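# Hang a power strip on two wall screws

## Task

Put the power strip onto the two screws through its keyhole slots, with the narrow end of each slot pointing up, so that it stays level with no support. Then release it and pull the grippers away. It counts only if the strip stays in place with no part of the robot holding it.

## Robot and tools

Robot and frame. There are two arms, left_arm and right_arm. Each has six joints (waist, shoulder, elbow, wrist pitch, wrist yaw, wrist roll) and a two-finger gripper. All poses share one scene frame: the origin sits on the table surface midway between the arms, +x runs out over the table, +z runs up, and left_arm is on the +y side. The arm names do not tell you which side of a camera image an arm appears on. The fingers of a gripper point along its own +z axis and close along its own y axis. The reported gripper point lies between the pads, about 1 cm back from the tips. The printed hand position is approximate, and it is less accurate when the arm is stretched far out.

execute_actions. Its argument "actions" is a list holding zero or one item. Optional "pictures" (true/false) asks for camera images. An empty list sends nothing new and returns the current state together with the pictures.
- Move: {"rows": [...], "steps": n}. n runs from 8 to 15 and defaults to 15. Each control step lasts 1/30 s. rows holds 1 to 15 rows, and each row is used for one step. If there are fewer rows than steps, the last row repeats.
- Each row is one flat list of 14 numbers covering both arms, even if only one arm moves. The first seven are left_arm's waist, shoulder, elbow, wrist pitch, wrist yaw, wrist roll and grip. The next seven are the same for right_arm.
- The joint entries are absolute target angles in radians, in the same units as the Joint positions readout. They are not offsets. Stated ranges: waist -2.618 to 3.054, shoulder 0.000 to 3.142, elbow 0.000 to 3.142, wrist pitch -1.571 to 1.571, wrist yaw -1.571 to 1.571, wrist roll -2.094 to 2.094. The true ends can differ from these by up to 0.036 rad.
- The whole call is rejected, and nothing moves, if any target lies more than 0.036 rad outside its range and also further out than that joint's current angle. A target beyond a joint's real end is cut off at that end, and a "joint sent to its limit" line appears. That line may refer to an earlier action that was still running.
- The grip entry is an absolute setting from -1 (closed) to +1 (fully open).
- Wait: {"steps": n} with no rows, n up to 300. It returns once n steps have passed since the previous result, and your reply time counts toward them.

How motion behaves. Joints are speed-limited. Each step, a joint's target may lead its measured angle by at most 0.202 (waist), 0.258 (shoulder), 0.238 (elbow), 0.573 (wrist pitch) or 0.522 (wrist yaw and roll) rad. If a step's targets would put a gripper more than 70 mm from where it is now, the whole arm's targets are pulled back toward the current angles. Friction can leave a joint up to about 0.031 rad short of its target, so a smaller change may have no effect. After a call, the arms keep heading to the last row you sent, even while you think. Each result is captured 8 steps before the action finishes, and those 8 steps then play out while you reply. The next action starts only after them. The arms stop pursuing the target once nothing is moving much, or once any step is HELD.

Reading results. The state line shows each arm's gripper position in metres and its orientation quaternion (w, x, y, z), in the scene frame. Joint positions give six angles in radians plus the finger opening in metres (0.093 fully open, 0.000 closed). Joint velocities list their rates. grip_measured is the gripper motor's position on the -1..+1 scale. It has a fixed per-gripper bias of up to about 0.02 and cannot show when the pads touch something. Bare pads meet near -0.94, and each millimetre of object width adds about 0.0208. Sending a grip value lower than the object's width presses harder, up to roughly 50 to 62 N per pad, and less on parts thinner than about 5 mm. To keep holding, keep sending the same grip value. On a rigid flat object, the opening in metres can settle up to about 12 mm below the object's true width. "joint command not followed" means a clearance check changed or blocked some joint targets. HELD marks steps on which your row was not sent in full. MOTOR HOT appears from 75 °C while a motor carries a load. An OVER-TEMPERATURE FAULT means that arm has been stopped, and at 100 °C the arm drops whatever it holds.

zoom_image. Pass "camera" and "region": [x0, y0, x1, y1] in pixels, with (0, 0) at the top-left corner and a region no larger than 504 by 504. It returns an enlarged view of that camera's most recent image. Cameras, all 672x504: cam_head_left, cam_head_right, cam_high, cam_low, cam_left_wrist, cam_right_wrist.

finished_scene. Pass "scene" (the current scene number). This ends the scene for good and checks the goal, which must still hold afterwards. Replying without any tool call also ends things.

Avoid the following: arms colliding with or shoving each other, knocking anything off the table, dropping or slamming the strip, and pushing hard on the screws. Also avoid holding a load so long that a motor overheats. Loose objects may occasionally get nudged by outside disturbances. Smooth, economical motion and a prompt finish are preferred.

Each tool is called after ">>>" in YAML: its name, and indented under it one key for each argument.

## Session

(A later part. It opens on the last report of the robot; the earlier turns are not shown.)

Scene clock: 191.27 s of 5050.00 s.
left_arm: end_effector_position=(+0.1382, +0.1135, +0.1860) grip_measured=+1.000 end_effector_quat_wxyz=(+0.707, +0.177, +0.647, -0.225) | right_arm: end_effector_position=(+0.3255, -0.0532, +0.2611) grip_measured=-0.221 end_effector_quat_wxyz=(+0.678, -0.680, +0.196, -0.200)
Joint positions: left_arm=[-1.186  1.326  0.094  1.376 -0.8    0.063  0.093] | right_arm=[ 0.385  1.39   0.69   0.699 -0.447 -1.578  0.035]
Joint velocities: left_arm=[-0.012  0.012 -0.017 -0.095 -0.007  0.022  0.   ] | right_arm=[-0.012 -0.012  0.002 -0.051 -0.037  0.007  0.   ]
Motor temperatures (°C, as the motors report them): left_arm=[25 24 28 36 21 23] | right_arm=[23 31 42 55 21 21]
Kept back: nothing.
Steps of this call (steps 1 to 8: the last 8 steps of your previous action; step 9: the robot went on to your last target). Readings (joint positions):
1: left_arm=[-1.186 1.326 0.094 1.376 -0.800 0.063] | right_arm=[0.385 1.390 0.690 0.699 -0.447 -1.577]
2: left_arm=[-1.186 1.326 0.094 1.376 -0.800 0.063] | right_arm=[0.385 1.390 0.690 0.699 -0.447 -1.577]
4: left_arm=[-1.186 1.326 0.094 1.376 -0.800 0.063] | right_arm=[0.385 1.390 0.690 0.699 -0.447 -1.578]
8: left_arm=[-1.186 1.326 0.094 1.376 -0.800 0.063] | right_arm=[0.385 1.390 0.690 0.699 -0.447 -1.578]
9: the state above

>>> execute_actions:
  actions:
    - {"rows": [[-1.174,1.339,0.075,1.392,-0.794,0.068,1.0, 0.393,1.345,0.722,0.860,-0.436,-1.577,-0.27],[-1.174,1.339,0.075,1.392,-0.794,0.068,1.0, 0.393,1.345,0.722,0.860,-0.432,-1.577,-0.27],[-1.174,1.339,0.075,1.392,-0.794,0.068,1.0, 0.393,1.345,0.722,0.860,-0.430,-1.577,-0.27],[-1.174,1.339,0.075,1.392,-0.794,0.068,1.0, 0.393,1.345,0.722,0.860,-0.430,-1.577,-0.27],[-1.174,1.339,0.075,1.392,-0.794,0.068,1.0, 0.393,1.345,0.722,0.860,-0.430,-1.577,-0.27],[-1.174,1.339,0.075,1.392,-0.794,0.068,1.0, 0.393,1.360,0.735,0.860,-0.430,-1.577,-0.27],[-1.174,1.339,0.075,1.392,-0.794,0.068,1.0, 0.393,1.373,0.745,0.860,-0.430,-1.577,-0.27],[-1.174,1.339,0.075,1.392,-0.794,0.068,1.0, 0.393,1.391,0.754,0.860,-0.430,-1.577,-0.27],[-1.174,1.339,0.075,1.392,-0.794,0.068,1.0, 0.393,1.391,0.756,0.860,-0.430,-1.577,-0.27],[-1.174,1.339,0.075,1.392,-0.794,0.068,1.0, 0.393,1.391,0.758,0.860,-0.430,-1.577,-0.27],[-1.174,1.339,0.075,1.392,-0.794,0.068,1.0, 0.393,1.393,0.760,0.860,-0.430,-1.577,-0.27],[-1.174,1.339,0.075,1.392,-0.794,0.068,1.0, 0.393,1.395,0.762,0.860,-0.430,-1.577,-0.27]], "steps": 15}

>>> execute_actions:
  actions:
    - {"steps": 14}
  pictures: true

>>> zoom_image:
  camera: "cam_left_wrist"
  region: [320, 30, 460, 170]

Scene clock: 192.20 s of 5050.00 s.
left_arm: end_effector_position=(+0.1382, +0.1135, +0.1860) grip_measured=+1.000 end_effector_quat_wxyz=(+0.707, +0.177, +0.647, -0.225) | right_arm: end_effector_position=(+0.3261, -0.0536, +0.2611) grip_measured=-0.221 end_effector_quat_wxyz=(+0.677, -0.679, +0.197, -0.202)
Joint positions: left_arm=[-1.186  1.326  0.094  1.376 -0.8    0.063  0.093] | right_arm=[ 0.385  1.39   0.69   0.699 -0.442 -1.578  0.035]
Joint velocities: left_arm=[ 0.017 -0.007 -0.002 -0.007 -0.007  0.007  0.   ] | right_arm=[-0.012 -0.007  0.012  0.066 -0.066  0.051  0.001]
Motor temperatures (°C, as the motors report them): left_arm=[25 24 28 36 21 23] | right_arm=[23 31 42 55 21 21]
Steps of this call (steps 1 to 15: the robot went on to your last target; steps 16 to 21: nothing new was sent; steps 22 to 28: the first 7 steps of this action). Readings (joint positions):
22: left_arm=[-1.186 1.326 0.094 1.376 -0.800 0.063] | right_arm=[0.385 1.390 0.690 0.699 -0.447 -1.578]
23: left_arm=[-1.186 1.326 0.094 1.376 -0.800 0.063] | right_arm=[0.385 1.390 0.690 0.699 -0.446 -1.578]
25: left_arm=[-1.186 1.326 0.094 1.376 -0.800 0.063] | right_arm=[0.385 1.390 0.690 0.699 -0.444 -1.578]
28: the state above

Scene clock: 192.67 s of 5050.00 s.
left_arm: end_effector_position=(+0.1382, +0.1135, +0.1860) grip_measured=+1.000 end_effector_quat_wxyz=(+0.707, +0.177, +0.647, -0.225) | right_arm: end_effector_position=(+0.3275, -0.0528, +0.2610) grip_measured=-0.221 end_effector_quat_wxyz=(+0.677, -0.679, +0.198, -0.202)
Joint positions: left_arm=[-1.186  1.326  0.094  1.376 -0.8    0.063  0.093] | right_arm=[ 0.385  1.397  0.696  0.7   -0.442 -1.578  0.035]
Joint velocities: left_arm=[ 0.012  0.002 -0.002 -0.022 -0.022  0.081  0.   ] | right_arm=[-0.007 -0.012 -0.012 -0.037  0.007 -0.037  0.   ]
Motor temperatures (°C, as the motors report them): left_arm=[25 24 28 36 21 23] | right_arm=[23 31 42 55 21 21]
Kept back: nothing.
Steps of this call (steps 1 to 8: the last 8 steps of your previous action; steps 9 to 14: the robot went on to your last target). Readings (joint positions):
1: left_arm=[-1.186 1.326 0.094 1.376 -0.800 0.063] | right_arm=[0.385 1.391 0.691 0.699 -0.442 -1.578]
2: left_arm=[-1.186 1.326 0.094 1.376 -0.800 0.063] | right_arm=[0.385 1.395 0.694 0.699 -0.442 -1.578]
4: left_arm=[-1.186 1.326 0.094 1.376 -0.800 0.063] | right_arm=[0.385 1.397 0.696 0.700 -0.442 -1.578]
8: left_arm=[-1.186 1.326 0.094 1.376 -0.800 0.063] | right_arm=[0.385 1.397 0.696 0.700 -0.442 -1.578]
14: the state above

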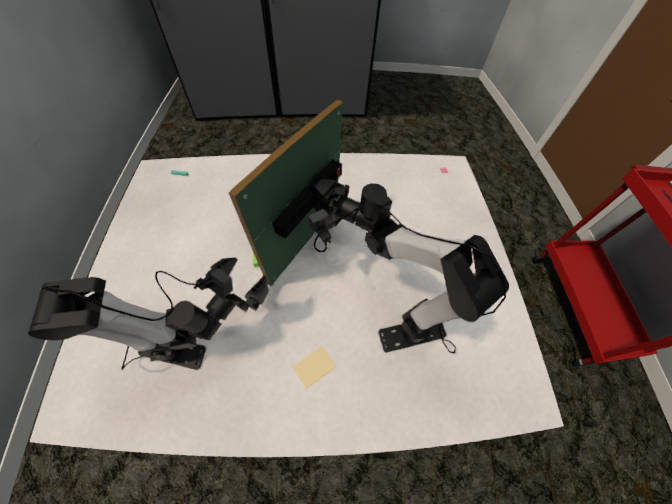

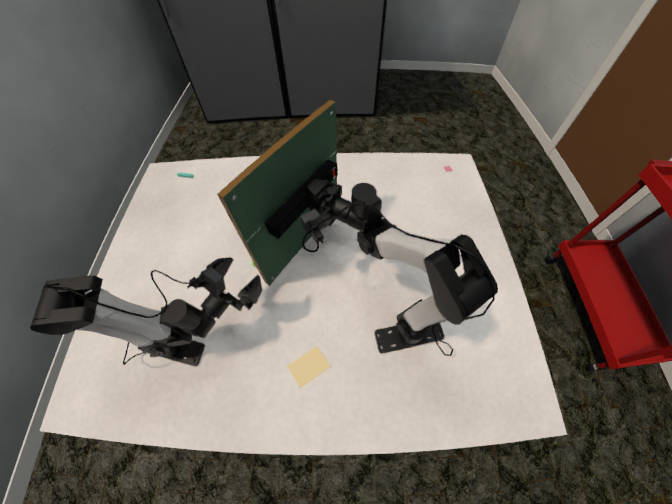

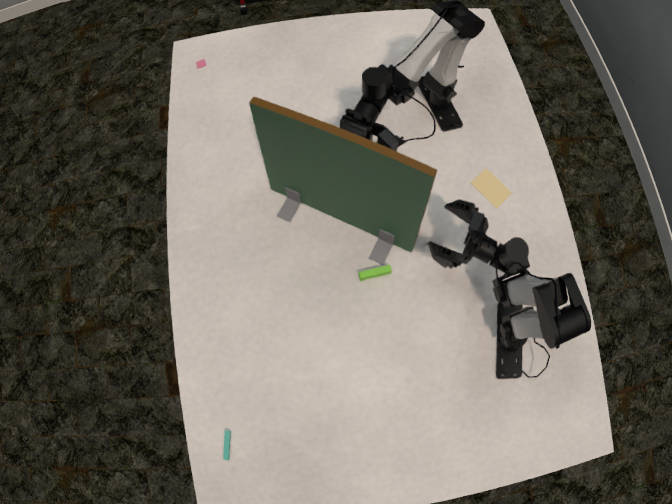

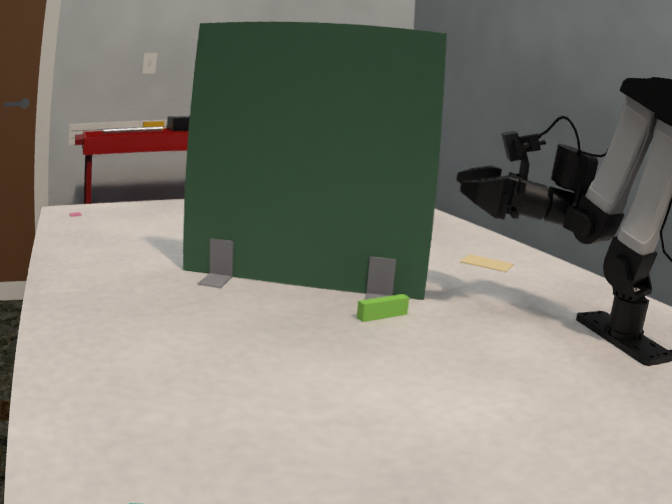

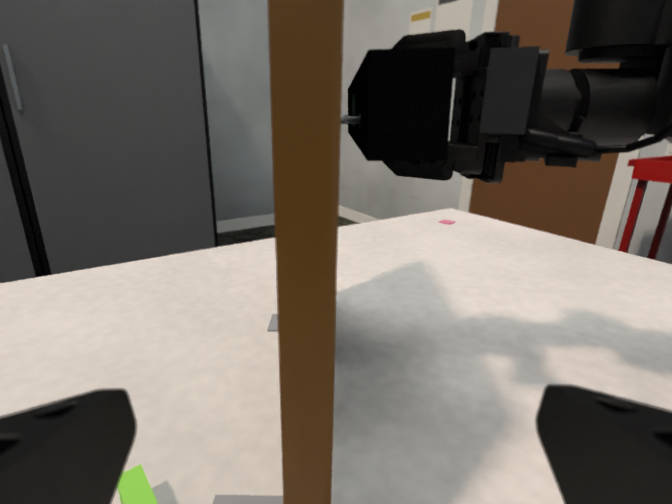

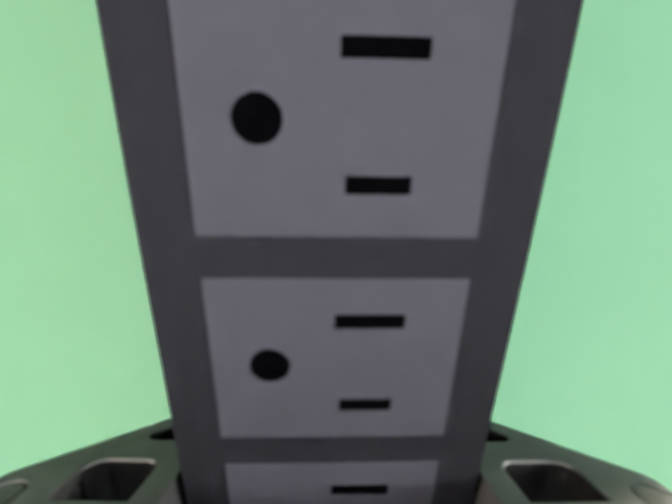

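Region (320, 30, 460, 170) of cam_left_wrist's 672x504 image, scaled by 3.600, with more detail than that image has.

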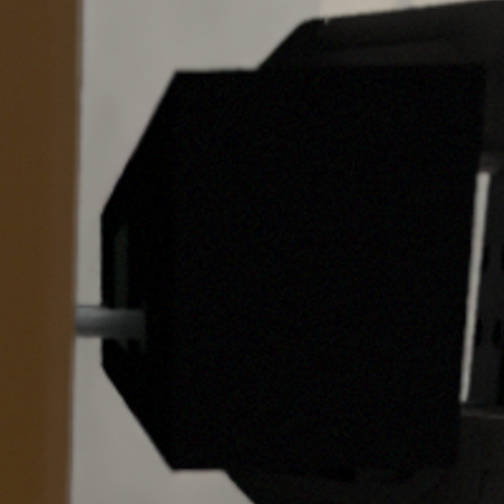

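>>> execute_actions:
  actions:
    - {"rows": [[-1.174,1.339,0.075,1.392,-0.794,0.068,1.0, 0.393,1.395,0.762,0.852,-0.430,-1.577,-0.27],[-1.174,1.339,0.075,1.392,-0.794,0.068,1.0, 0.393,1.395,0.762,0.847,-0.430,-1.577,-0.27],[-1.174,1.339,0.075,1.392,-0.794,0.068,1.0, 0.393,1.395,0.762,0.844,-0.430,-1.577,-0.27],[-1.174,1.339,0.075,1.392,-0.794,0.068,1.0, 0.393,1.395,0.762,0.842,-0.430,-1.577,-0.27],[-1.174,1.339,0.075,1.392,-0.794,0.068,1.0, 0.393,1.395,0.762,0.840,-0.430,-1.577,-0.27]], "steps": 15}

>>> execute_actions:
  actions:
    - {"steps": 9}

Scene clock: 193.53 s of 5050.00 s.
left_arm: end_effector_position=(+0.1382, +0.1135, +0.1860) grip_measured=+1.000 end_effector_quat_wxyz=(+0.707, +0.177, +0.647, -0.225) | right_arm: end_effector_position=(+0.3275, -0.0528, +0.2609) grip_measured=-0.221 end_effector_quat_wxyz=(+0.677, -0.680, +0.198, -0.202)
Joint positions: left_arm=[-1.186  1.326  0.094  1.376 -0.8    0.063  0.093] | right_arm=[ 0.385  1.397  0.696  0.699 -0.442 -1.578  0.035]
Joint velocities: left_arm=[ 0.007 -0.002 -0.002 -0.051 -0.081  0.007  0.   ] | right_arm=[-0.002  0.002 -0.007 -0.037 -0.022 -0.066  0.001]
Motor temperatures (°C, as the motors report them): left_arm=[25 24 28 36 21 23] | right_arm=[23 31 42 55 21 21]
Steps of this call (steps 1 to 15: the robot went on to your last target; steps 16 to 19: nothing new was sent; steps 20 to 26: the first 7 steps of this action). Readings (joint positions):
20: left_arm=[-1.186 1.326 0.094 1.376 -0.800 0.063] | right_arm=[0.385 1.397 0.696 0.700 -0.442 -1.578]
21: left_arm=[-1.186 1.326 0.094 1.376 -0.800 0.063] | right_arm=[0.385 1.397 0.696 0.699 -0.442 -1.578]
23: left_arm=[-1.186 1.326 0.094 1.376 -0.800 0.063] | right_arm=[0.385 1.397 0.696 0.699 -0.442 -1.578]
26: the state above

Scene clock: 193.83 s of 5050.00 s.
left_arm: end_effector_position=(+0.1382, +0.1135, +0.1860) grip_measured=+1.000 end_effector_quat_wxyz=(+0.707, +0.177, +0.647, -0.225) | right_arm: end_effector_position=(+0.3275, -0.0528, +0.2609) grip_measured=-0.221 end_effector_quat_wxyz=(+0.677, -0.680, +0.198, -0.202)
Joint positions: left_arm=[-1.186  1.326  0.094  1.376 -0.8    0.063  0.093] | right_arm=[ 0.385  1.397  0.696  0.699 -0.442 -1.578  0.035]
Joint velocities: left_arm=[-0.012 -0.007  0.002 -0.066  0.007 -0.037  0.   ] | right_arm=[-0.017 -0.017 -0.007 -0.007  0.037  0.037  0.001]
Motor temperatures (°C, as the motors report them): left_arm=[25 24 28 36 21 23] | right_arm=[23 31 42 55 21 21]
Kept back: nothing.
Steps of this call (steps 1 to 8: the last 8 steps of your previous action; step 9: the robot went on to your last target). Readings (joint positions):
1: left_arm=[-1.186 1.326 0.094 1.376 -0.800 0.063] | right_arm=[0.385 1.397 0.696 0.699 -0.442 -1.578]
2: left_arm=[-1.186 1.326 0.094 1.376 -0.800 0.063] | right_arm=[0.385 1.397 0.696 0.699 -0.442 -1.578]
4: left_arm=[-1.186 1.326 0.094 1.376 -0.800 0.063] | right_arm=[0.385 1.397 0.696 0.699 -0.442 -1.578]
8: left_arm=[-1.186 1.326 0.094 1.376 -0.800 0.063] | right_arm=[0.385 1.397 0.696 0.699 -0.442 -1.578]
9: the state above

>>> execute_actions:
  actions:
    - {"rows": [[-1.174,1.339,0.075,1.392,-0.794,0.068,1.0, 0.393,1.350,0.730,0.842,-0.434,-1.577,-0.27],[-1.174,1.339,0.075,1.392,-0.794,0.068,1.0, 0.393,1.328,0.706,0.842,-0.434,-1.577,-0.27],[-1.174,1.339,0.075,1.392,-0.794,0.068,1.0, 0.393,1.328,0.706,0.842,-0.434,-1.577,-0.27],[-1.174,1.339,0.075,1.392,-0.794,0.068,1.0, 0.393,1.345,0.722,0.842,-0.434,-1.577,-0.27]], "steps": 15}

>>> execute_actions:
  actions:
    - {"steps": 9}

Scene clock: 194.57 s of 5050.00 s.
left_arm: end_effector_position=(+0.1382, +0.1135, +0.1860) grip_measured=+1.000 end_effector_quat_wxyz=(+0.707, +0.177, +0.647, -0.225) | right_arm: end_effector_position=(+0.3261, -0.0538, +0.2601) grip_measured=-0.221 end_effector_quat_wxyz=(+0.676, -0.680, +0.199, -0.202)
Joint positions: left_arm=[-1.186  1.326  0.094  1.376 -0.8    0.063  0.093] | right_arm=[ 0.385  1.389  0.689  0.696 -0.441 -1.578  0.035]
Joint velocities: left_arm=[ 0.012  0.002 -0.017 -0.051  0.037  0.007  0.   ] | right_arm=[-0.017  0.012 -0.002 -0.022 -0.007  0.022 -0.001]
Motor temperatures (°C, as the motors report them): left_arm=[25 24 28 36 21 23] | right_arm=[23 31 43 55 21 21]
Steps of this call (steps 1 to 15: the robot went on to your last target; steps 16 to 22: the first 7 steps of this action). Readings (joint positions):
16: left_arm=[-1.186 1.326 0.094 1.376 -0.800 0.063] | right_arm=[0.385 1.397 0.696 0.699 -0.442 -1.578]
17: left_arm=[-1.186 1.326 0.094 1.376 -0.800 0.063] | right_arm=[0.385 1.394 0.694 0.699 -0.442 -1.578]
19: left_arm=[-1.186 1.326 0.094 1.376 -0.800 0.063] | right_arm=[0.385 1.389 0.689 0.698 -0.441 -1.578]
22: the state above

Scene clock: 194.87 s of 5050.00 s.
left_arm: end_effector_position=(+0.1382, +0.1135, +0.1860) grip_measured=+1.000 end_effector_quat_wxyz=(+0.707, +0.177, +0.647, -0.225) | right_arm: end_effector_position=(+0.3261, -0.0538, +0.2600) grip_measured=-0.221 end_effector_quat_wxyz=(+0.676, -0.680, +0.199, -0.202)
Joint positions: left_arm=[-1.186  1.326  0.094  1.376 -0.8    0.063  0.093] | right_arm=[ 0.385  1.389  0.689  0.696 -0.441 -1.578  0.035]
Joint velocities: left_arm=[-0.007  0.012  0.002  0.022  0.007  0.007  0.   ] | right_arm=[-0.012  0.002  0.007 -0.022  0.007 -0.037 -0.   ]
Motor temperatures (°C, as the motors report them): left_arm=[25 24 28 36 21 23] | right_arm=[23 31 43 55 21 21]
Kept back: nothing.
Steps of this call (steps 1 to 8: the last 8 steps of your previous action; step 9: the robot went on to your last target). Readings (joint positions):
1: left_arm=[-1.186 1.326 0.094 1.376 -0.800 0.063] | right_arm=[0.385 1.389 0.689 0.696 -0.441 -1.578]
2: left_arm=[-1.186 1.326 0.094 1.376 -0.800 0.063] | right_arm=[0.385 1.389 0.689 0.696 -0.441 -1.578]
4: left_arm=[-1.186 1.326 0.094 1.376 -0.800 0.063] | right_arm=[0.385 1.389 0.689 0.696 -0.441 -1.578]
8: left_arm=[-1.186 1.326 0.094 1.376 -0.800 0.063] | right_arm=[0.385 1.389 0.689 0.696 -0.441 -1.578]
9: the state above

>>> execute_actions:
  actions:
    - {"rows": [[-1.174,1.339,0.075,1.392,-0.794,0.068,1.0, 0.393,1.360,0.735,0.850,-0.436,-1.577,-0.27],[-1.174,1.339,0.075,1.392,-0.794,0.068,1.0, 0.393,1.372,0.744,0.851,-0.436,-1.577,-0.27],[-1.174,1.339,0.075,1.392,-0.794,0.068,1.0, 0.393,1.390,0.753,0.851,-0.436,-1.577,-0.27],[-1.174,1.339,0.075,1.392,-0.794,0.068,1.0, 0.393,1.390,0.755,0.851,-0.436,-1.577,-0.27],[-1.174,1.339,0.075,1.392,-0.794,0.068,1.0, 0.393,1.390,0.757,0.851,-0.436,-1.577,-0.27],[-1.174,1.339,0.075,1.392,-0.794,0.068,1.0, 0.393,1.392,0.759,0.851,-0.436,-1.577,-0.27],[-1.174,1.339,0.075,1.392,-0.794,0.068,1.0, 0.393,1.394,0.761,0.851,-0.436,-1.577,-0.27],[-1.174,1.339,0.075,1.392,-0.794,0.068,1.0, 0.393,1.396,0.763,0.851,-0.436,-1.577,-0.27]], "steps": 15}

>>> execute_actions:
  actions:
    - {"steps": 10}
  pictures: true

>>> zoom_image:
  camera: "cam_left_wrist"
  region: [320, 30, 460, 170]

Scene clock: 197.80 s of 5050.00 s.
left_arm: end_effector_position=(+0.1382, +0.1135, +0.1860) grip_measured=+1.000 end_effector_quat_wxyz=(+0.707, +0.177, +0.647, -0.225) | right_arm: end_effector_position=(+0.3290, -0.0519, +0.2603) grip_measured=-0.221 end_effector_quat_wxyz=(+0.676, -0.680, +0.199, -0.201)
Joint positions: left_arm=[-1.186  1.326  0.094  1.376 -0.8    0.063  0.093] | right_arm=[ 0.385  1.403  0.702  0.696 -0.441 -1.578  0.035]
Joint velocities: left_arm=[ 0.002 -0.002  0.007 -0.037  0.11   0.022  0.   ] | right_arm=[-0.007  0.076  0.066 -0.11   0.022 -0.037  0.001]
Motor temperatures (°C, as the motors report them): left_arm=[25 24 28 36 21 23] | right_arm=[23 32 42 56 21 21]
Steps of this call (steps 1 to 15: the robot went on to your last target; steps 16 to 81: nothing new was sent; steps 82 to 88: the first 7 steps of this action). Readings (joint positions):
82: left_arm=[-1.186 1.326 0.094 1.376 -0.800 0.063] | right_arm=[0.385 1.389 0.689 0.696 -0.441 -1.578]
83: left_arm=[-1.186 1.326 0.094 1.376 -0.800 0.063] | right_arm=[0.385 1.389 0.689 0.696 -0.441 -1.578]
85: left_arm=[-1.186 1.326 0.094 1.376 -0.800 0.063] | right_arm=[0.385 1.394 0.693 0.696 -0.441 -1.578]
88: the state above

Scene clock: 198.13 s of 5050.00 s.
left_arm: end_effector_position=(+0.1382, +0.1135, +0.1860) grip_measured=+1.000 end_effector_quat_wxyz=(+0.707, +0.177, +0.647, -0.225) | right_arm: end_effector_position=(+0.3299, -0.0510, +0.2602) grip_measured=-0.221 end_effector_quat_wxyz=(+0.676, -0.681, +0.199, -0.201)
Joint positions: left_arm=[-1.186  1.326  0.094  1.376 -0.8    0.063  0.093] | right_arm=[ 0.386  1.409  0.706  0.696 -0.441 -1.579  0.035]
Joint velocities: left_arm=[-0.012 -0.017  0.002 -0.037 -0.066 -0.022  0.   ] | right_arm=[ 0.007  0.007 -0.002 -0.037  0.007  0.007  0.   ]
Motor temperatures (°C, as the motors report them): left_arm=[25 24 28 36 21 23] | right_arm=[23 32 43 56 21 21]
Kept back: nothing.
Steps of this call (steps 1 to 8: the last 8 steps of your previous action; steps 9 to 10: the robot went on to your last target). Readings (joint positions):
1: left_arm=[-1.186 1.326 0.094 1.376 -0.800 0.063] | right_arm=[0.385 1.405 0.704 0.696 -0.441 -1.578]
2: left_arm=[-1.186 1.326 0.094 1.376 -0.800 0.063] | right_arm=[0.385 1.407 0.705 0.696 -0.441 -1.579]
4: left_arm=[-1.186 1.326 0.094 1.376 -0.800 0.063] | right_arm=[0.386 1.409 0.706 0.696 -0.441 -1.579]
8: left_arm=[-1.186 1.326 0.094 1.376 -0.800 0.063] | right_arm=[0.386 1.409 0.706 0.696 -0.441 -1.579]
10: the state above

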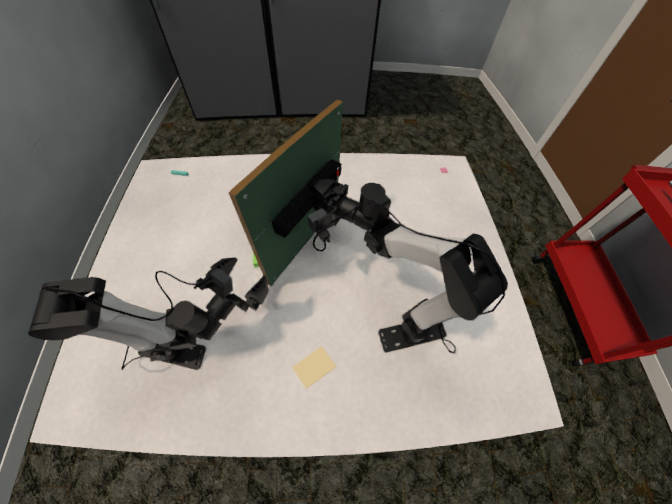

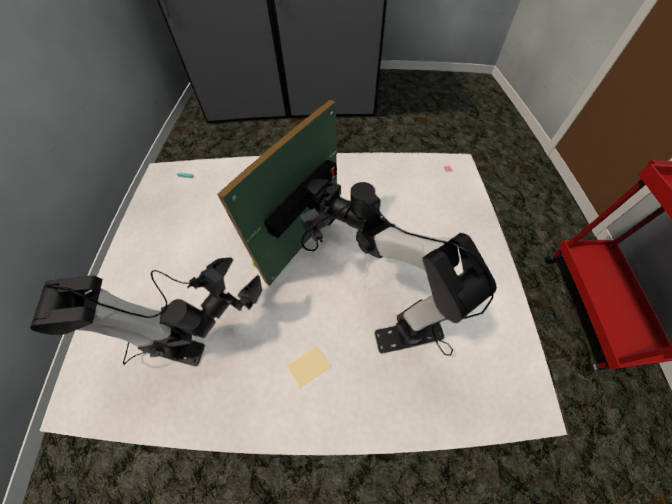

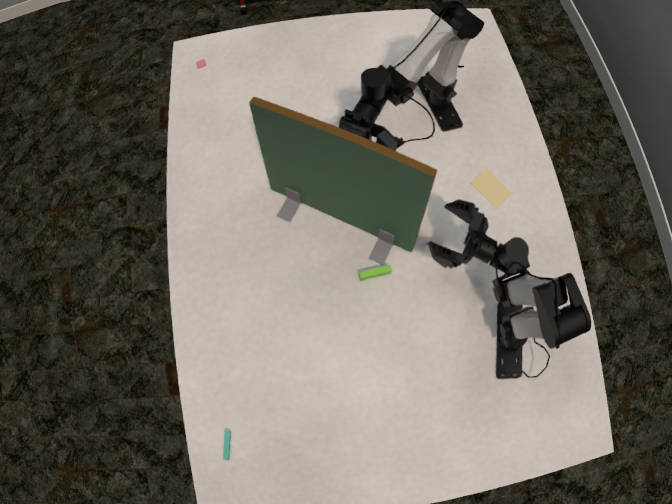

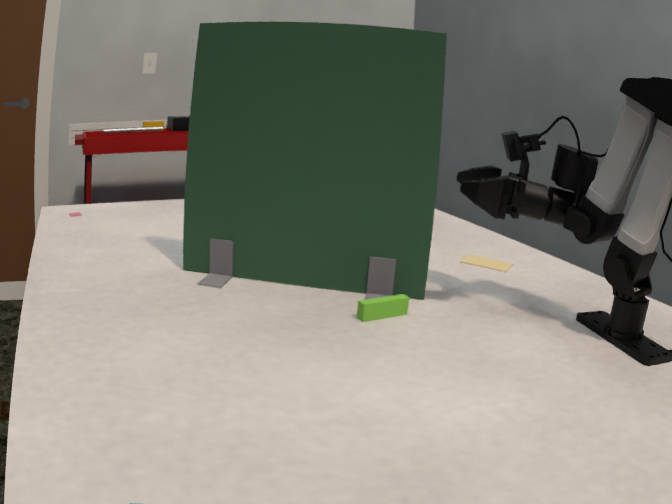

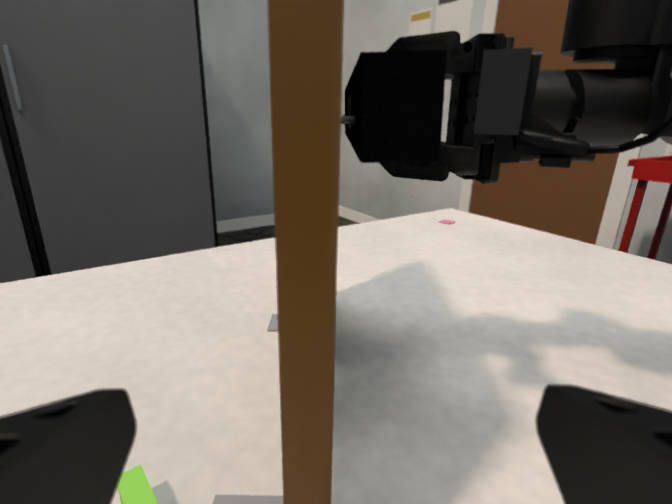

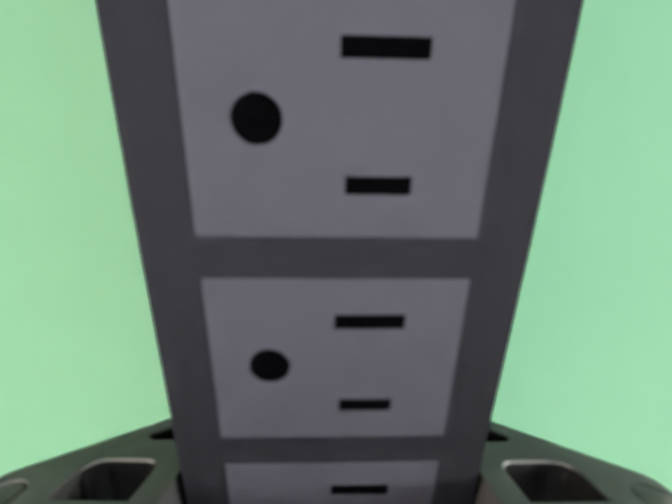

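Region (320, 30, 460, 170) of cam_left_wrist's 672x504 image, scaled by 3.600, with more detail than that image has.

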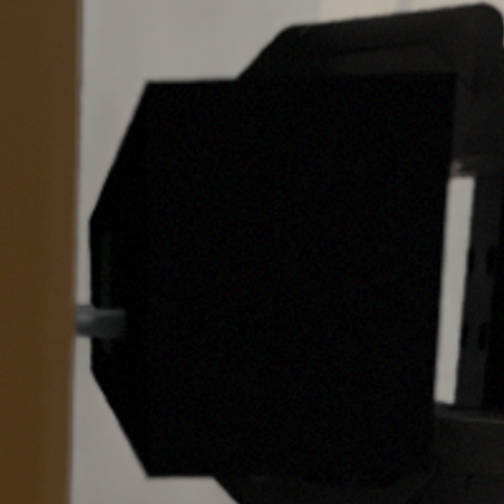

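>>> execute_actions:
  actions:
    - {"rows": [[-1.174,1.339,0.075,1.392,-0.794,0.068,1.0, 0.396,1.396,0.763,0.851,-0.431,-1.577,-0.27],[-1.174,1.339,0.075,1.392,-0.794,0.068,1.0, 0.398,1.400,0.765,0.851,-0.428,-1.577,-0.27],[-1.174,1.339,0.075,1.392,-0.794,0.068,1.0, 0.399,1.410,0.770,0.852,-0.426,-1.577,-0.27],[-1.174,1.339,0.075,1.392,-0.794,0.068,1.0, 0.400,1.410,0.772,0.853,-0.424,-1.577,-0.27],[-1.174,1.339,0.075,1.392,-0.794,0.068,1.0, 0.401,1.410,0.774,0.853,-0.422,-1.577,-0.27],[-1.174,1.339,0.075,1.392,-0.794,0.068,1.0, 0.402,1.412,0.776,0.853,-0.421,-1.577,-0.27],[-1.174,1.339,0.075,1.392,-0.794,0.068,1.0, 0.403,1.414,0.778,0.853,-0.420,-1.577,-0.27],[-1.174,1.339,0.075,1.392,-0.794,0.068,1.0, 0.404,1.415,0.779,0.853,-0.419,-1.577,-0.27]], "steps": 15}

>>> execute_actions:
  actions:
    - {"steps": 10}

Scene clock: 199.17 s of 5050.00 s.
left_arm: end_effector_position=(+0.1382, +0.1135, +0.1860) grip_measured=+1.000 end_effector_quat_wxyz=(+0.707, +0.177, +0.647, -0.225) | right_arm: end_effector_position=(+0.3318, -0.0474, +0.2596) grip_measured=-0.221 end_effector_quat_wxyz=(+0.675, -0.682, +0.199, -0.200)
Joint positions: left_arm=[-1.186  1.326  0.094  1.376 -0.8    0.063  0.093] | right_arm=[ 0.393  1.423  0.719  0.696 -0.435 -1.579  0.035]
Joint velocities: left_arm=[-0.012  0.002  0.002 -0.066 -0.007 -0.037  0.   ] | right_arm=[ 0.037  0.066  0.071 -0.037  0.066  0.007 -0.001]
Motor temperatures (°C, as the motors report them): left_arm=[25 24 28 36 21 23] | right_arm=[23 32 43 56 21 21]
Steps of this call (steps 1 to 15: the robot went on to your last target; steps 16 to 24: nothing new was sent; steps 25 to 31: the first 7 steps of this action). Readings (joint positions):
25: left_arm=[-1.186 1.326 0.094 1.376 -0.800 0.063] | right_arm=[0.386 1.409 0.706 0.696 -0.441 -1.579]
26: left_arm=[-1.186 1.326 0.094 1.376 -0.800 0.063] | right_arm=[0.387 1.409 0.706 0.696 -0.440 -1.579]
28: left_arm=[-1.186 1.326 0.094 1.376 -0.800 0.063] | right_arm=[0.389 1.414 0.711 0.696 -0.439 -1.579]
31: the state above

Scene clock: 199.50 s of 5050.00 s.
left_arm: end_effector_position=(+0.1382, +0.1135, +0.1860) grip_measured=+1.000 end_effector_quat_wxyz=(+0.707, +0.177, +0.647, -0.225) | right_arm: end_effector_position=(+0.3327, -0.0463, +0.2594) grip_measured=-0.221 end_effector_quat_wxyz=(+0.675, -0.681, +0.200, -0.201)
Joint positions: left_arm=[-1.186  1.326  0.094  1.376 -0.8    0.063  0.093] | right_arm=[ 0.395  1.428  0.723  0.696 -0.43  -1.579  0.035]
Joint velocities: left_arm=[-0.007  0.002 -0.002 -0.022 -0.081 -0.022  0.   ] | right_arm=[ 0.007  0.012 -0.002  0.022  0.022 -0.051 -0.   ]
Motor temperatures (°C, as the motors report them): left_arm=[25 24 28 36 21 23] | right_arm=[23 32 43 56 21 21]
Kept back: nothing.
Steps of this call (steps 1 to 8: the last 8 steps of your previous action; steps 9 to 10: the robot went on to your last target). Readings (joint positions):
1: left_arm=[-1.186 1.326 0.094 1.376 -0.800 0.063] | right_arm=[0.394 1.426 0.720 0.696 -0.434 -1.579]
2: left_arm=[-1.186 1.326 0.094 1.376 -0.800 0.063] | right_arm=[0.395 1.427 0.722 0.696 -0.433 -1.579]
4: left_arm=[-1.186 1.326 0.094 1.376 -0.800 0.063] | right_arm=[0.395 1.428 0.723 0.696 -0.432 -1.579]
8: left_arm=[-1.186 1.326 0.094 1.376 -0.800 0.063] | right_arm=[0.395 1.428 0.723 0.696 -0.430 -1.579]
10: the state above

>>> execute_actions:
  actions:
    - {"rows": [[-1.174,1.339,0.075,1.392,-0.794,0.068,1.0, 0.404,1.420,0.750,0.864,-0.425,-1.577,-0.27],[-1.174,1.339,0.075,1.392,-0.794,0.068,1.0, 0.404,1.429,0.733,0.874,-0.428,-1.577,-0.27],[-1.174,1.339,0.075,1.392,-0.794,0.068,1.0, 0.404,1.429,0.733,0.883,-0.428,-1.577,-0.27],[-1.174,1.339,0.075,1.392,-0.794,0.068,1.0, 0.404,1.429,0.732,0.890,-0.428,-1.577,-0.27],[-1.174,1.339,0.075,1.392,-0.794,0.068,1.0, 0.404,1.431,0.730,0.896,-0.428,-1.577,-0.27],[-1.174,1.339,0.075,1.392,-0.794,0.068,1.0, 0.404,1.433,0.7275,0.902,-0.428,-1.577,-0.27],[-1.174,1.339,0.075,1.392,-0.794,0.068,1.0, 0.404,1.435,0.725,0.907,-0.428,-1.577,-0.27],[-1.174,1.339,0.075,1.392,-0.794,0.068,1.0, 0.404,1.437,0.7225,0.912,-0.428,-1.577,-0.27],[-1.174,1.339,0.075,1.392,-0.794,0.068,1.0, 0.404,1.439,0.720,0.917,-0.428,-1.577,-0.27],[-1.174,1.339,0.075,1.392,-0.794,0.068,1.0, 0.404,1.441,0.7175,0.922,-0.428,-1.577,-0.27],[-1.174,1.339,0.075,1.392,-0.794,0.068,1.0, 0.404,1.443,0.715,0.926,-0.428,-1.577,-0.27],[-1.174,1.339,0.075,1.392,-0.794,0.068,1.0, 0.404,1.445,0.7125,0.930,-0.428,-1.577,-0.27],[-1.174,1.339,0.075,1.392,-0.794,0.068,1.0, 0.404,1.447,0.710,0.934,-0.428,-1.577,-0.27],[-1.174,1.339,0.075,1.392,-0.794,0.068,1.0, 0.404,1.4485,0.708,0.937,-0.428,-1.577,-0.27],[-1.174,1.339,0.075,1.392,-0.794,0.068,1.0, 0.404,1.4495,0.706,0.940,-0.428,-1.577,-0.27]], "steps": 15}

>>> execute_actions:
  actions:
    - {"steps": 16}

Scene clock: 201.40 s of 5050.00 s.
left_arm: end_effector_position=(+0.1382, +0.1135, +0.1860) grip_measured=+1.000 end_effector_quat_wxyz=(+0.707, +0.177, +0.647, -0.225) | right_arm: end_effector_position=(+0.3327, -0.0458, +0.2584) grip_measured=-0.221 end_effector_quat_wxyz=(+0.679, -0.677, +0.196, -0.204)
Joint positions: left_arm=[-1.186  1.326  0.094  1.376 -0.8    0.063  0.093] | right_arm=[ 0.397  1.44   0.711  0.735 -0.43  -1.579  0.035]
Joint velocities: left_arm=[-0.022 -0.002  0.012  0.022 -0.037 -0.022  0.   ] | right_arm=[ 0.002  0.051 -0.056  0.11   0.022  0.007 -0.001]
Motor temperatures (°C, as the motors report them): left_arm=[25 24 28 36 21 23] | right_arm=[23 31 43 56 21 21]
Steps of this call (steps 1 to 15: the robot went on to your last target; steps 16 to 50: nothing new was sent; steps 51 to 57: the first 7 steps of this action). Readings (joint positions):
51: left_arm=[-1.186 1.326 0.094 1.376 -0.800 0.063] | right_arm=[0.395 1.428 0.723 0.696 -0.430 -1.579]
52: left_arm=[-1.186 1.326 0.094 1.376 -0.800 0.063] | right_arm=[0.395 1.430 0.721 0.700 -0.430 -1.579]
54: left_arm=[-1.186 1.326 0.094 1.376 -0.800 0.063] | right_arm=[0.396 1.435 0.717 0.715 -0.430 -1.579]
57: the state above

Scene clock: 201.93 s of 5050.00 s.
left_arm: end_effector_position=(+0.1382, +0.1135, +0.1860) grip_measured=+1.000 end_effector_quat_wxyz=(+0.707, +0.177, +0.647, -0.225) | right_arm: end_effector_position=(+0.3324, -0.0459, +0.2585) grip_measured=-0.221 end_effector_quat_wxyz=(+0.688, -0.668, +0.190, -0.210)
Joint positions: left_arm=[-1.186  1.326  0.094  1.376 -0.8    0.063  0.093] | right_arm=[ 0.397  1.455  0.692  0.803 -0.43  -1.574  0.035]
Joint velocities: left_arm=[-0.007 -0.002  0.007 -0.051 -0.022 -0.066  0.   ] | right_arm=[ 0.017 -0.007  0.002 -0.007  0.037 -0.037 -0.   ]
Motor temperatures (°C, as the motors report them): left_arm=[25 24 28 36 21 23] | right_arm=[23 31 43 56 21 21]
Kept back: nothing.
Steps of this call (steps 1 to 8: the last 8 steps of your previous action; steps 9 to 16: the robot went on to your last target). Readings (joint positions):
1: left_arm=[-1.186 1.326 0.094 1.376 -0.800 0.063] | right_arm=[0.397 1.441 0.709 0.742 -0.430 -1.579]
2: left_arm=[-1.186 1.326 0.094 1.376 -0.800 0.063] | right_arm=[0.397 1.443 0.707 0.749 -0.430 -1.579]
4: left_arm=[-1.186 1.326 0.094 1.376 -0.800 0.063] | right_arm=[0.397 1.446 0.703 0.762 -0.430 -1.579]
8: left_arm=[-1.186 1.326 0.094 1.376 -0.800 0.063] | right_arm=[0.397 1.452 0.696 0.788 -0.430 -1.576]
16: the state above

>>> execute_actions:
  actions:
    - {"rows": [[-1.174,1.339,0.075,1.392,-0.794,0.068,1.0, 0.404,1.440,0.735,0.948,-0.424,-1.577,-0.27],[-1.174,1.339,0.075,1.392,-0.794,0.068,1.0, 0.405,1.435,0.753,0.948,-0.421,-1.577,-0.27],[-1.174,1.339,0.075,1.392,-0.794,0.068,1.0, 0.406,1.435,0.755,0.943,-0.419,-1.577,-0.27],[-1.174,1.339,0.075,1.392,-0.794,0.068,1.0, 0.407,1.435,0.757,0.938,-0.418,-1.577,-0.27],[-1.174,1.339,0.075,1.392,-0.794,0.068,1.0, 0.408,1.435,0.759,0.934,-0.417,-1.577,-0.27],[-1.174,1.339,0.075,1.392,-0.794,0.068,1.0, 0.408,1.435,0.761,0.930,-0.416,-1.577,-0.27],[-1.174,1.339,0.075,1.392,-0.794,0.068,1.0, 0.409,1.435,0.763,0.926,-0.415,-1.577,-0.27],[-1.174,1.339,0.075,1.392,-0.794,0.068,1.0, 0.409,1.435,0.765,0.922,-0.414,-1.577,-0.27],[-1.174,1.339,0.075,1.392,-0.794,0.068,1.0, 0.409,1.435,0.767,0.918,-0.414,-1.577,-0.27],[-1.174,1.339,0.075,1.392,-0.794,0.068,1.0, 0.409,1.435,0.769,0.914,-0.414,-1.577,-0.27],[-1.174,1.339,0.075,1.392,-0.794,0.068,1.0, 0.409,1.435,0.771,0.910,-0.414,-1.577,-0.27],[-1.174,1.339,0.075,1.392,-0.794,0.068,1.0, 0.409,1.435,0.773,0.906,-0.414,-1.577,-0.27],[-1.174,1.339,0.075,1.392,-0.794,0.068,1.0, 0.409,1.435,0.775,0.902,-0.414,-1.577,-0.27],[-1.174,1.339,0.075,1.392,-0.794,0.068,1.0, 0.409,1.435,0.777,0.898,-0.414,-1.577,-0.27],[-1.174,1.339,0.075,1.392,-0.794,0.068,1.0, 0.409,1.435,0.778,0.895,-0.414,-1.577,-0.27]], "steps": 15}

>>> execute_actions:
  actions:
    - {"steps": 16}
  pictures: true

>>> zoom_image:
  camera: "cam_left_wrist"
  region: [310, 30, 460, 180]

Scene clock: 204.03 s of 5050.00 s.
left_arm: end_effector_position=(+0.1382, +0.1135, +0.1860) grip_measured=+1.000 end_effector_quat_wxyz=(+0.707, +0.177, +0.647, -0.225) | right_arm: end_effector_position=(+0.3331, -0.0446, +0.2594) grip_measured=-0.221 end_effector_quat_wxyz=(+0.687, -0.670, +0.191, -0.209)
Joint positions: left_arm=[-1.186  1.326  0.094  1.376 -0.8    0.063  0.093] | right_arm=[ 0.399  1.456  0.702  0.787 -0.428 -1.574  0.035]
Joint velocities: left_arm=[-0.007  0.002  0.007 -0.007  0.007  0.022  0.   ] | right_arm=[ 0.007 -0.032  0.046 -0.051 -0.022 -0.007  0.   ]
Motor temperatures (°C, as the motors report them): left_arm=[25 24 27 36 21 23] | right_arm=[23 31 43 56 21 21]
Steps of this call (steps 1 to 15: the robot went on to your last target; steps 16 to 56: nothing new was sent; steps 57 to 63: the first 7 steps of this action). Readings (joint positions):
57: left_arm=[-1.186 1.326 0.094 1.376 -0.800 0.063] | right_arm=[0.397 1.456 0.691 0.804 -0.430 -1.574]
58: left_arm=[-1.186 1.326 0.094 1.376 -0.800 0.063] | right_arm=[0.397 1.456 0.693 0.804 -0.430 -1.574]
60: left_arm=[-1.186 1.326 0.094 1.376 -0.800 0.063] | right_arm=[0.397 1.456 0.696 0.798 -0.430 -1.574]
63: the state above

Scene clock: 204.57 s of 5050.00 s.
left_arm: end_effector_position=(+0.1382, +0.1135, +0.1860) grip_measured=+1.000 end_effector_quat_wxyz=(+0.707, +0.177, +0.647, -0.225) | right_arm: end_effector_position=(+0.3340, -0.0434, +0.2606) grip_measured=-0.221 end_effector_quat_wxyz=(+0.685, -0.671, +0.191, -0.208)
Joint positions: left_arm=[-1.186  1.326  0.094  1.376 -0.8    0.063  0.093] | right_arm=[ 0.4    1.456  0.713  0.77  -0.427 -1.576  0.035]
Joint velocities: left_arm=[ 0.007 -0.007  0.002  0.022  0.022 -0.11   0.   ] | right_arm=[-0.002  0.012 -0.017  0.007  0.022 -0.066 -0.001]
Motor temperatures (°C, as the motors report them): left_arm=[25 24 27 36 21 23] | right_arm=[23 31 43 56 21 21]
Kept back: nothing.
Steps of this call (steps 1 to 8: the last 8 steps of your previous action; steps 9 to 16: the robot went on to your last target). Readings (joint positions):
1: left_arm=[-1.186 1.326 0.094 1.376 -0.800 0.063] | right_arm=[0.399 1.456 0.704 0.783 -0.428 -1.575]
2: left_arm=[-1.186 1.326 0.094 1.376 -0.800 0.063] | right_arm=[0.400 1.456 0.706 0.780 -0.427 -1.575]
4: left_arm=[-1.186 1.326 0.094 1.376 -0.800 0.063] | right_arm=[0.400 1.456 0.711 0.775 -0.427 -1.576]
8: left_arm=[-1.186 1.326 0.094 1.376 -0.800 0.063] | right_arm=[0.400 1.456 0.713 0.771 -0.427 -1.576]
16: the state above

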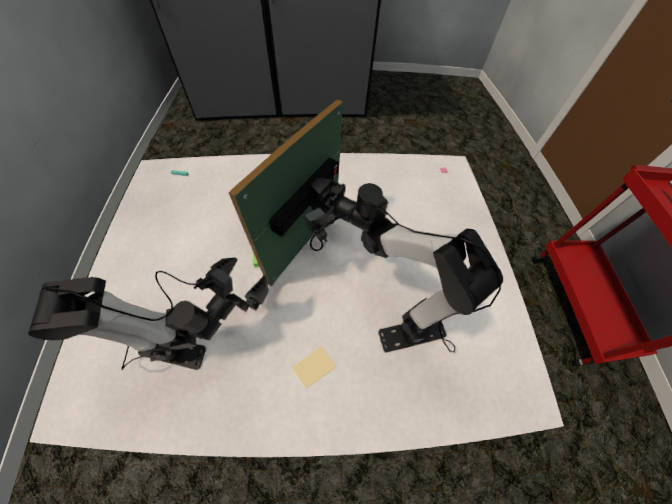

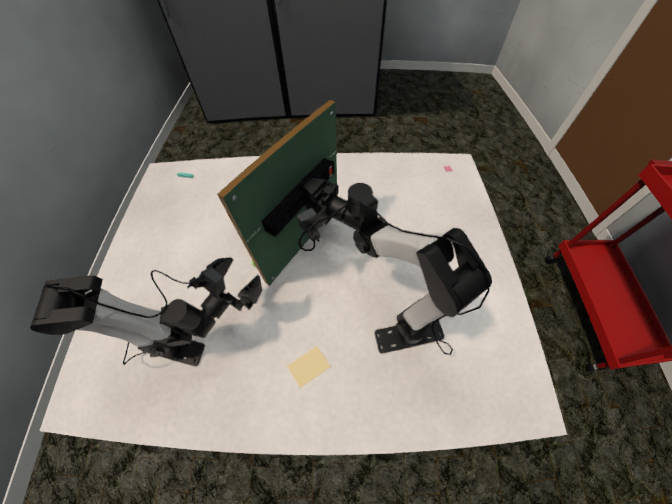

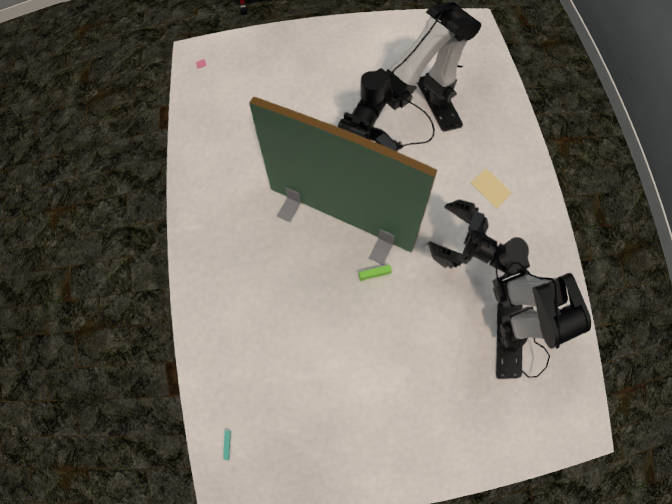

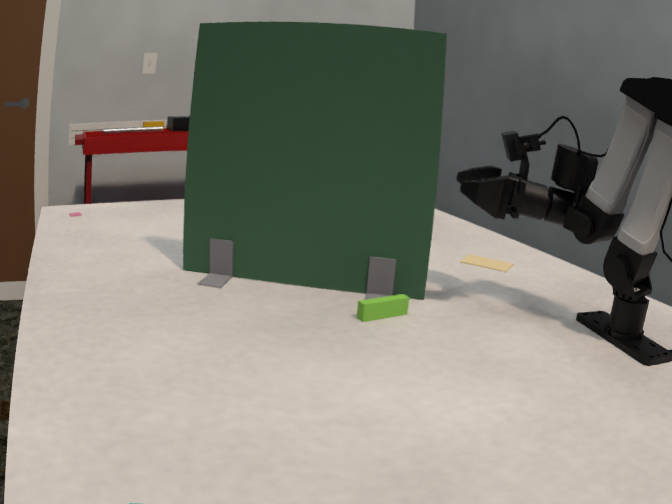

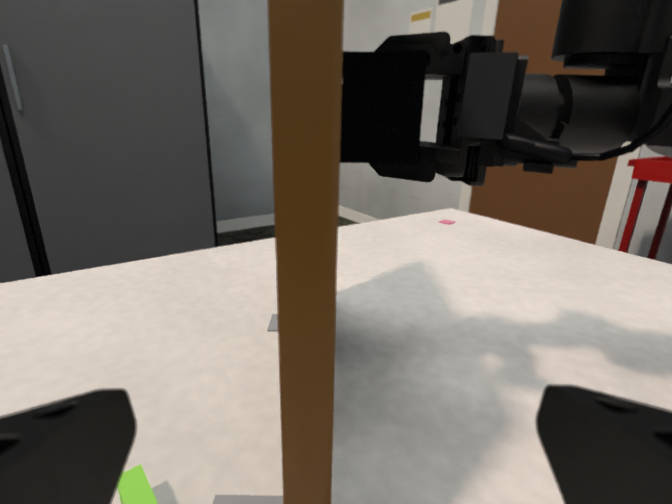

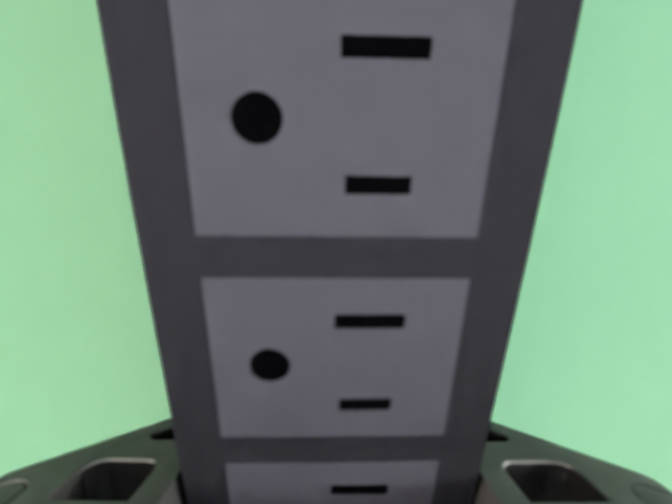

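Region (310, 30, 460, 180) of cam_left_wrist's 672x504 image, scaled by 3.360, with more detail than that image has.

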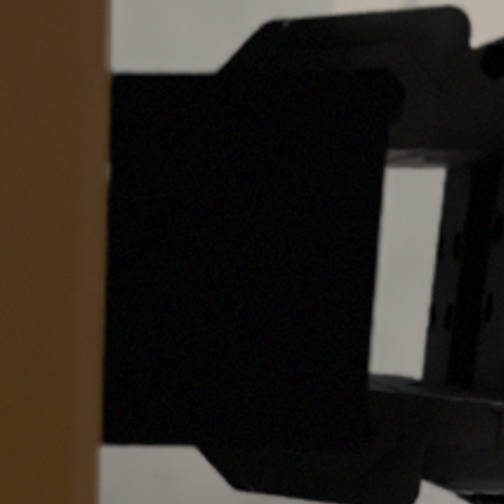

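>>> execute_actions:
  actions:
    - {"rows": [[-1.174,1.339,0.075,1.392,-0.794,0.068,1.0, 0.405,1.430,0.760,0.900,-0.420,-1.577,-0.27],[-1.174,1.339,0.075,1.392,-0.794,0.068,1.0, 0.402,1.425,0.745,0.900,-0.424,-1.577,-0.27],[-1.174,1.339,0.075,1.392,-0.794,0.068,1.0, 0.402,1.425,0.738,0.897,-0.426,-1.577,-0.27],[-1.174,1.339,0.075,1.392,-0.794,0.068,1.0, 0.402,1.425,0.735,0.894,-0.426,-1.577,-0.27],[-1.174,1.339,0.075,1.392,-0.794,0.068,1.0, 0.402,1.425,0.735,0.891,-0.426,-1.577,-0.27],[-1.174,1.339,0.075,1.392,-0.794,0.068,1.0, 0.402,1.425,0.735,0.888,-0.426,-1.577,-0.27],[-1.174,1.339,0.075,1.392,-0.794,0.068,1.0, 0.402,1.425,0.735,0.885,-0.426,-1.577,-0.27],[-1.174,1.339,0.075,1.392,-0.794,0.068,1.0, 0.402,1.425,0.735,0.882,-0.426,-1.577,-0.27],[-1.174,1.339,0.075,1.392,-0.794,0.068,1.0, 0.402,1.425,0.735,0.879,-0.426,-1.577,-0.27],[-1.174,1.339,0.075,1.392,-0.794,0.068,1.0, 0.402,1.425,0.735,0.876,-0.426,-1.577,-0.27],[-1.174,1.339,0.075,1.392,-0.794,0.068,1.0, 0.402,1.425,0.735,0.873,-0.426,-1.578,-0.27],[-1.174,1.339,0.075,1.392,-0.794,0.068,1.0, 0.402,1.425,0.735,0.870,-0.426,-1.579,-0.27]], "steps": 15}

>>> execute_actions:
  actions:
    - {"steps": 14}

Scene clock: 205.93 s of 5050.00 s.
left_arm: end_effector_position=(+0.1382, +0.1135, +0.1860) grip_measured=+1.000 end_effector_quat_wxyz=(+0.707, +0.177, +0.647, -0.225) | right_arm: end_effector_position=(+0.3339, -0.0434, +0.2602) grip_measured=-0.221 end_effector_quat_wxyz=(+0.685, -0.672, +0.191, -0.207)
Joint positions: left_arm=[-1.186  1.326  0.094  1.376 -0.8    0.063  0.093] | right_arm=[ 0.4    1.456  0.712  0.77  -0.428 -1.576  0.035]
Joint velocities: left_arm=[ 0.007 -0.002 -0.017 -0.007  0.066 -0.066  0.   ] | right_arm=[-0.027  0.027 -0.007 -0.051 -0.022 -0.11  -0.001]
Motor temperatures (°C, as the motors report them): left_arm=[25 24 27 36 21 23] | right_arm=[23 31 43 56 21 21]
Steps of this call (steps 1 to 15: the robot went on to your last target; steps 16 to 34: nothing new was sent; steps 35 to 41: the first 7 steps of this action). Readings (joint positions):
35: left_arm=[-1.186 1.326 0.094 1.376 -0.800 0.063] | right_arm=[0.400 1.456 0.713 0.770 -0.427 -1.576]
36: left_arm=[-1.186 1.326 0.094 1.376 -0.800 0.063] | right_arm=[0.400 1.456 0.713 0.770 -0.427 -1.576]
38: left_arm=[-1.186 1.326 0.094 1.376 -0.800 0.063] | right_arm=[0.400 1.456 0.712 0.770 -0.428 -1.576]
41: the state above

Scene clock: 206.40 s of 5050.00 s.
left_arm: end_effector_position=(+0.1382, +0.1135, +0.1860) grip_measured=+1.000 end_effector_quat_wxyz=(+0.707, +0.177, +0.647, -0.225) | right_arm: end_effector_position=(+0.3339, -0.0434, +0.2601) grip_measured=-0.221 end_effector_quat_wxyz=(+0.685, -0.672, +0.191, -0.207)
Joint positions: left_arm=[-1.186  1.326  0.094  1.376 -0.8    0.063  0.093] | right_arm=[ 0.4    1.456  0.712  0.77  -0.428 -1.576  0.035]
Joint velocities: left_arm=[-0.007  0.012 -0.022 -0.007 -0.007 -0.066  0.   ] | right_arm=[ 0.002  0.007 -0.017 -0.051  0.066  0.022 -0.   ]
Motor temperatures (°C, as the motors report them): left_arm=[25 24 27 37 21 23] | right_arm=[23 31 43 56 21 21]
Kept back: nothing.
Steps of this call (steps 1 to 8: the last 8 steps of your previous action; steps 9 to 14: the robot went on to your last target). Readings (joint positions):
1: left_arm=[-1.186 1.326 0.094 1.376 -0.800 0.063] | right_arm=[0.400 1.456 0.712 0.770 -0.428 -1.576]
2: left_arm=[-1.186 1.326 0.094 1.376 -0.800 0.063] | right_arm=[0.400 1.456 0.712 0.770 -0.428 -1.576]
4: left_arm=[-1.186 1.326 0.094 1.376 -0.800 0.063] | right_arm=[0.400 1.456 0.712 0.770 -0.428 -1.576]
8: left_arm=[-1.186 1.326 0.094 1.376 -0.800 0.063] | right_arm=[0.400 1.456 0.712 0.770 -0.428 -1.576]
14: the state above

>>> execute_actions:
  actions:
    - {"rows": [[-1.174,1.339,0.075,1.392,-0.794,0.068,1.0, 0.402,1.425,0.722,0.895,-0.426,-1.577,-0.27],[-1.174,1.339,0.075,1.392,-0.794,0.068,1.0, 0.402,1.425,0.722,0.895,-0.426,-1.577,-0.27],[-1.174,1.339,0.075,1.392,-0.794,0.068,1.0, 0.402,1.425,0.730,0.893,-0.426,-1.577,-0.27],[-1.174,1.339,0.075,1.392,-0.794,0.068,1.0, 0.402,1.425,0.735,0.891,-0.426,-1.577,-0.27],[-1.174,1.339,0.075,1.392,-0.794,0.068,1.0, 0.402,1.425,0.735,0.889,-0.426,-1.577,-0.27],[-1.174,1.339,0.075,1.392,-0.794,0.068,1.0, 0.402,1.425,0.735,0.887,-0.426,-1.577,-0.27],[-1.174,1.339,0.075,1.392,-0.794,0.068,1.0, 0.402,1.425,0.735,0.885,-0.426,-1.577,-0.27],[-1.174,1.339,0.075,1.392,-0.794,0.068,1.0, 0.402,1.425,0.735,0.883,-0.426,-1.577,-0.27],[-1.174,1.339,0.075,1.392,-0.794,0.068,1.0, 0.402,1.425,0.735,0.881,-0.426,-1.578,-0.27],[-1.174,1.339,0.075,1.392,-0.794,0.068,1.0, 0.402,1.425,0.735,0.879,-0.426,-1.579,-0.27]], "steps": 15}

>>> execute_actions:
  actions:
    - {"steps": 12}

Scene clock: 207.27 s of 5050.00 s.
left_arm: end_effector_position=(+0.1382, +0.1135, +0.1860) grip_measured=+1.000 end_effector_quat_wxyz=(+0.707, +0.177, +0.647, -0.225) | right_arm: end_effector_position=(+0.3336, -0.0437, +0.2549) grip_measured=-0.221 end_effector_quat_wxyz=(+0.680, -0.677, +0.195, -0.204)
Joint positions: left_arm=[-1.186  1.326  0.094  1.376 -0.8    0.063  0.093] | right_arm=[ 0.4    1.456  0.708  0.755 -0.427 -1.578  0.035]
Joint velocities: left_arm=[ 0.032  0.002 -0.012 -0.037 -0.066 -0.007  0.   ] | right_arm=[-0.007  0.007 -0.012  0.037 -0.037 -0.022 -0.001]
Motor temperatures (°C, as the motors report them): left_arm=[25 24 27 37 21 23] | right_arm=[23 32 43 56 21 21]
Steps of this call (steps 1 to 15: the robot went on to your last target; steps 16 to 19: nothing new was sent; steps 20 to 26: the first 7 steps of this action). Readings (joint positions):
20: left_arm=[-1.186 1.326 0.094 1.376 -0.800 0.063] | right_arm=[0.400 1.456 0.711 0.771 -0.428 -1.576]
21: left_arm=[-1.186 1.326 0.094 1.376 -0.800 0.063] | right_arm=[0.400 1.456 0.710 0.771 -0.427 -1.577]
23: left_arm=[-1.186 1.326 0.094 1.376 -0.800 0.063] | right_arm=[0.400 1.456 0.708 0.763 -0.427 -1.577]
26: the state above

Scene clock: 207.67 s of 5050.00 s.
left_arm: end_effector_position=(+0.1382, +0.1135, +0.1860) grip_measured=+1.000 end_effector_quat_wxyz=(+0.707, +0.177, +0.647, -0.225) | right_arm: end_effector_position=(+0.3336, -0.0437, +0.2548) grip_measured=-0.221 end_effector_quat_wxyz=(+0.679, -0.677, +0.195, -0.204)
Joint positions: left_arm=[-1.186  1.326  0.094  1.376 -0.8    0.063  0.093] | right_arm=[ 0.4    1.456  0.708  0.755 -0.427 -1.579  0.035]
Joint velocities: left_arm=[ 0.002  0.007  0.002  0.007 -0.007  0.022  0.   ] | right_arm=[-0.012 -0.007  0.012 -0.037  0.051  0.022 -0.001]
Motor temperatures (°C, as the motors report them): left_arm=[25 24 27 37 21 23] | right_arm=[23 32 43 56 21 21]
Kept back: nothing.
Steps of this call (steps 1 to 8: the last 8 steps of your previous action; steps 9 to 12: the robot went on to your last target). Readings (joint positions):
1: left_arm=[-1.186 1.326 0.094 1.376 -0.800 0.063] | right_arm=[0.400 1.456 0.708 0.755 -0.427 -1.578]
2: left_arm=[-1.186 1.326 0.094 1.376 -0.800 0.063] | right_arm=[0.400 1.456 0.708 0.755 -0.427 -1.579]
4: left_arm=[-1.186 1.326 0.094 1.376 -0.800 0.063] | right_arm=[0.400 1.456 0.708 0.755 -0.427 -1.579]
8: left_arm=[-1.186 1.326 0.094 1.376 -0.800 0.063] | right_arm=[0.400 1.456 0.708 0.755 -0.427 -1.579]
12: the state above


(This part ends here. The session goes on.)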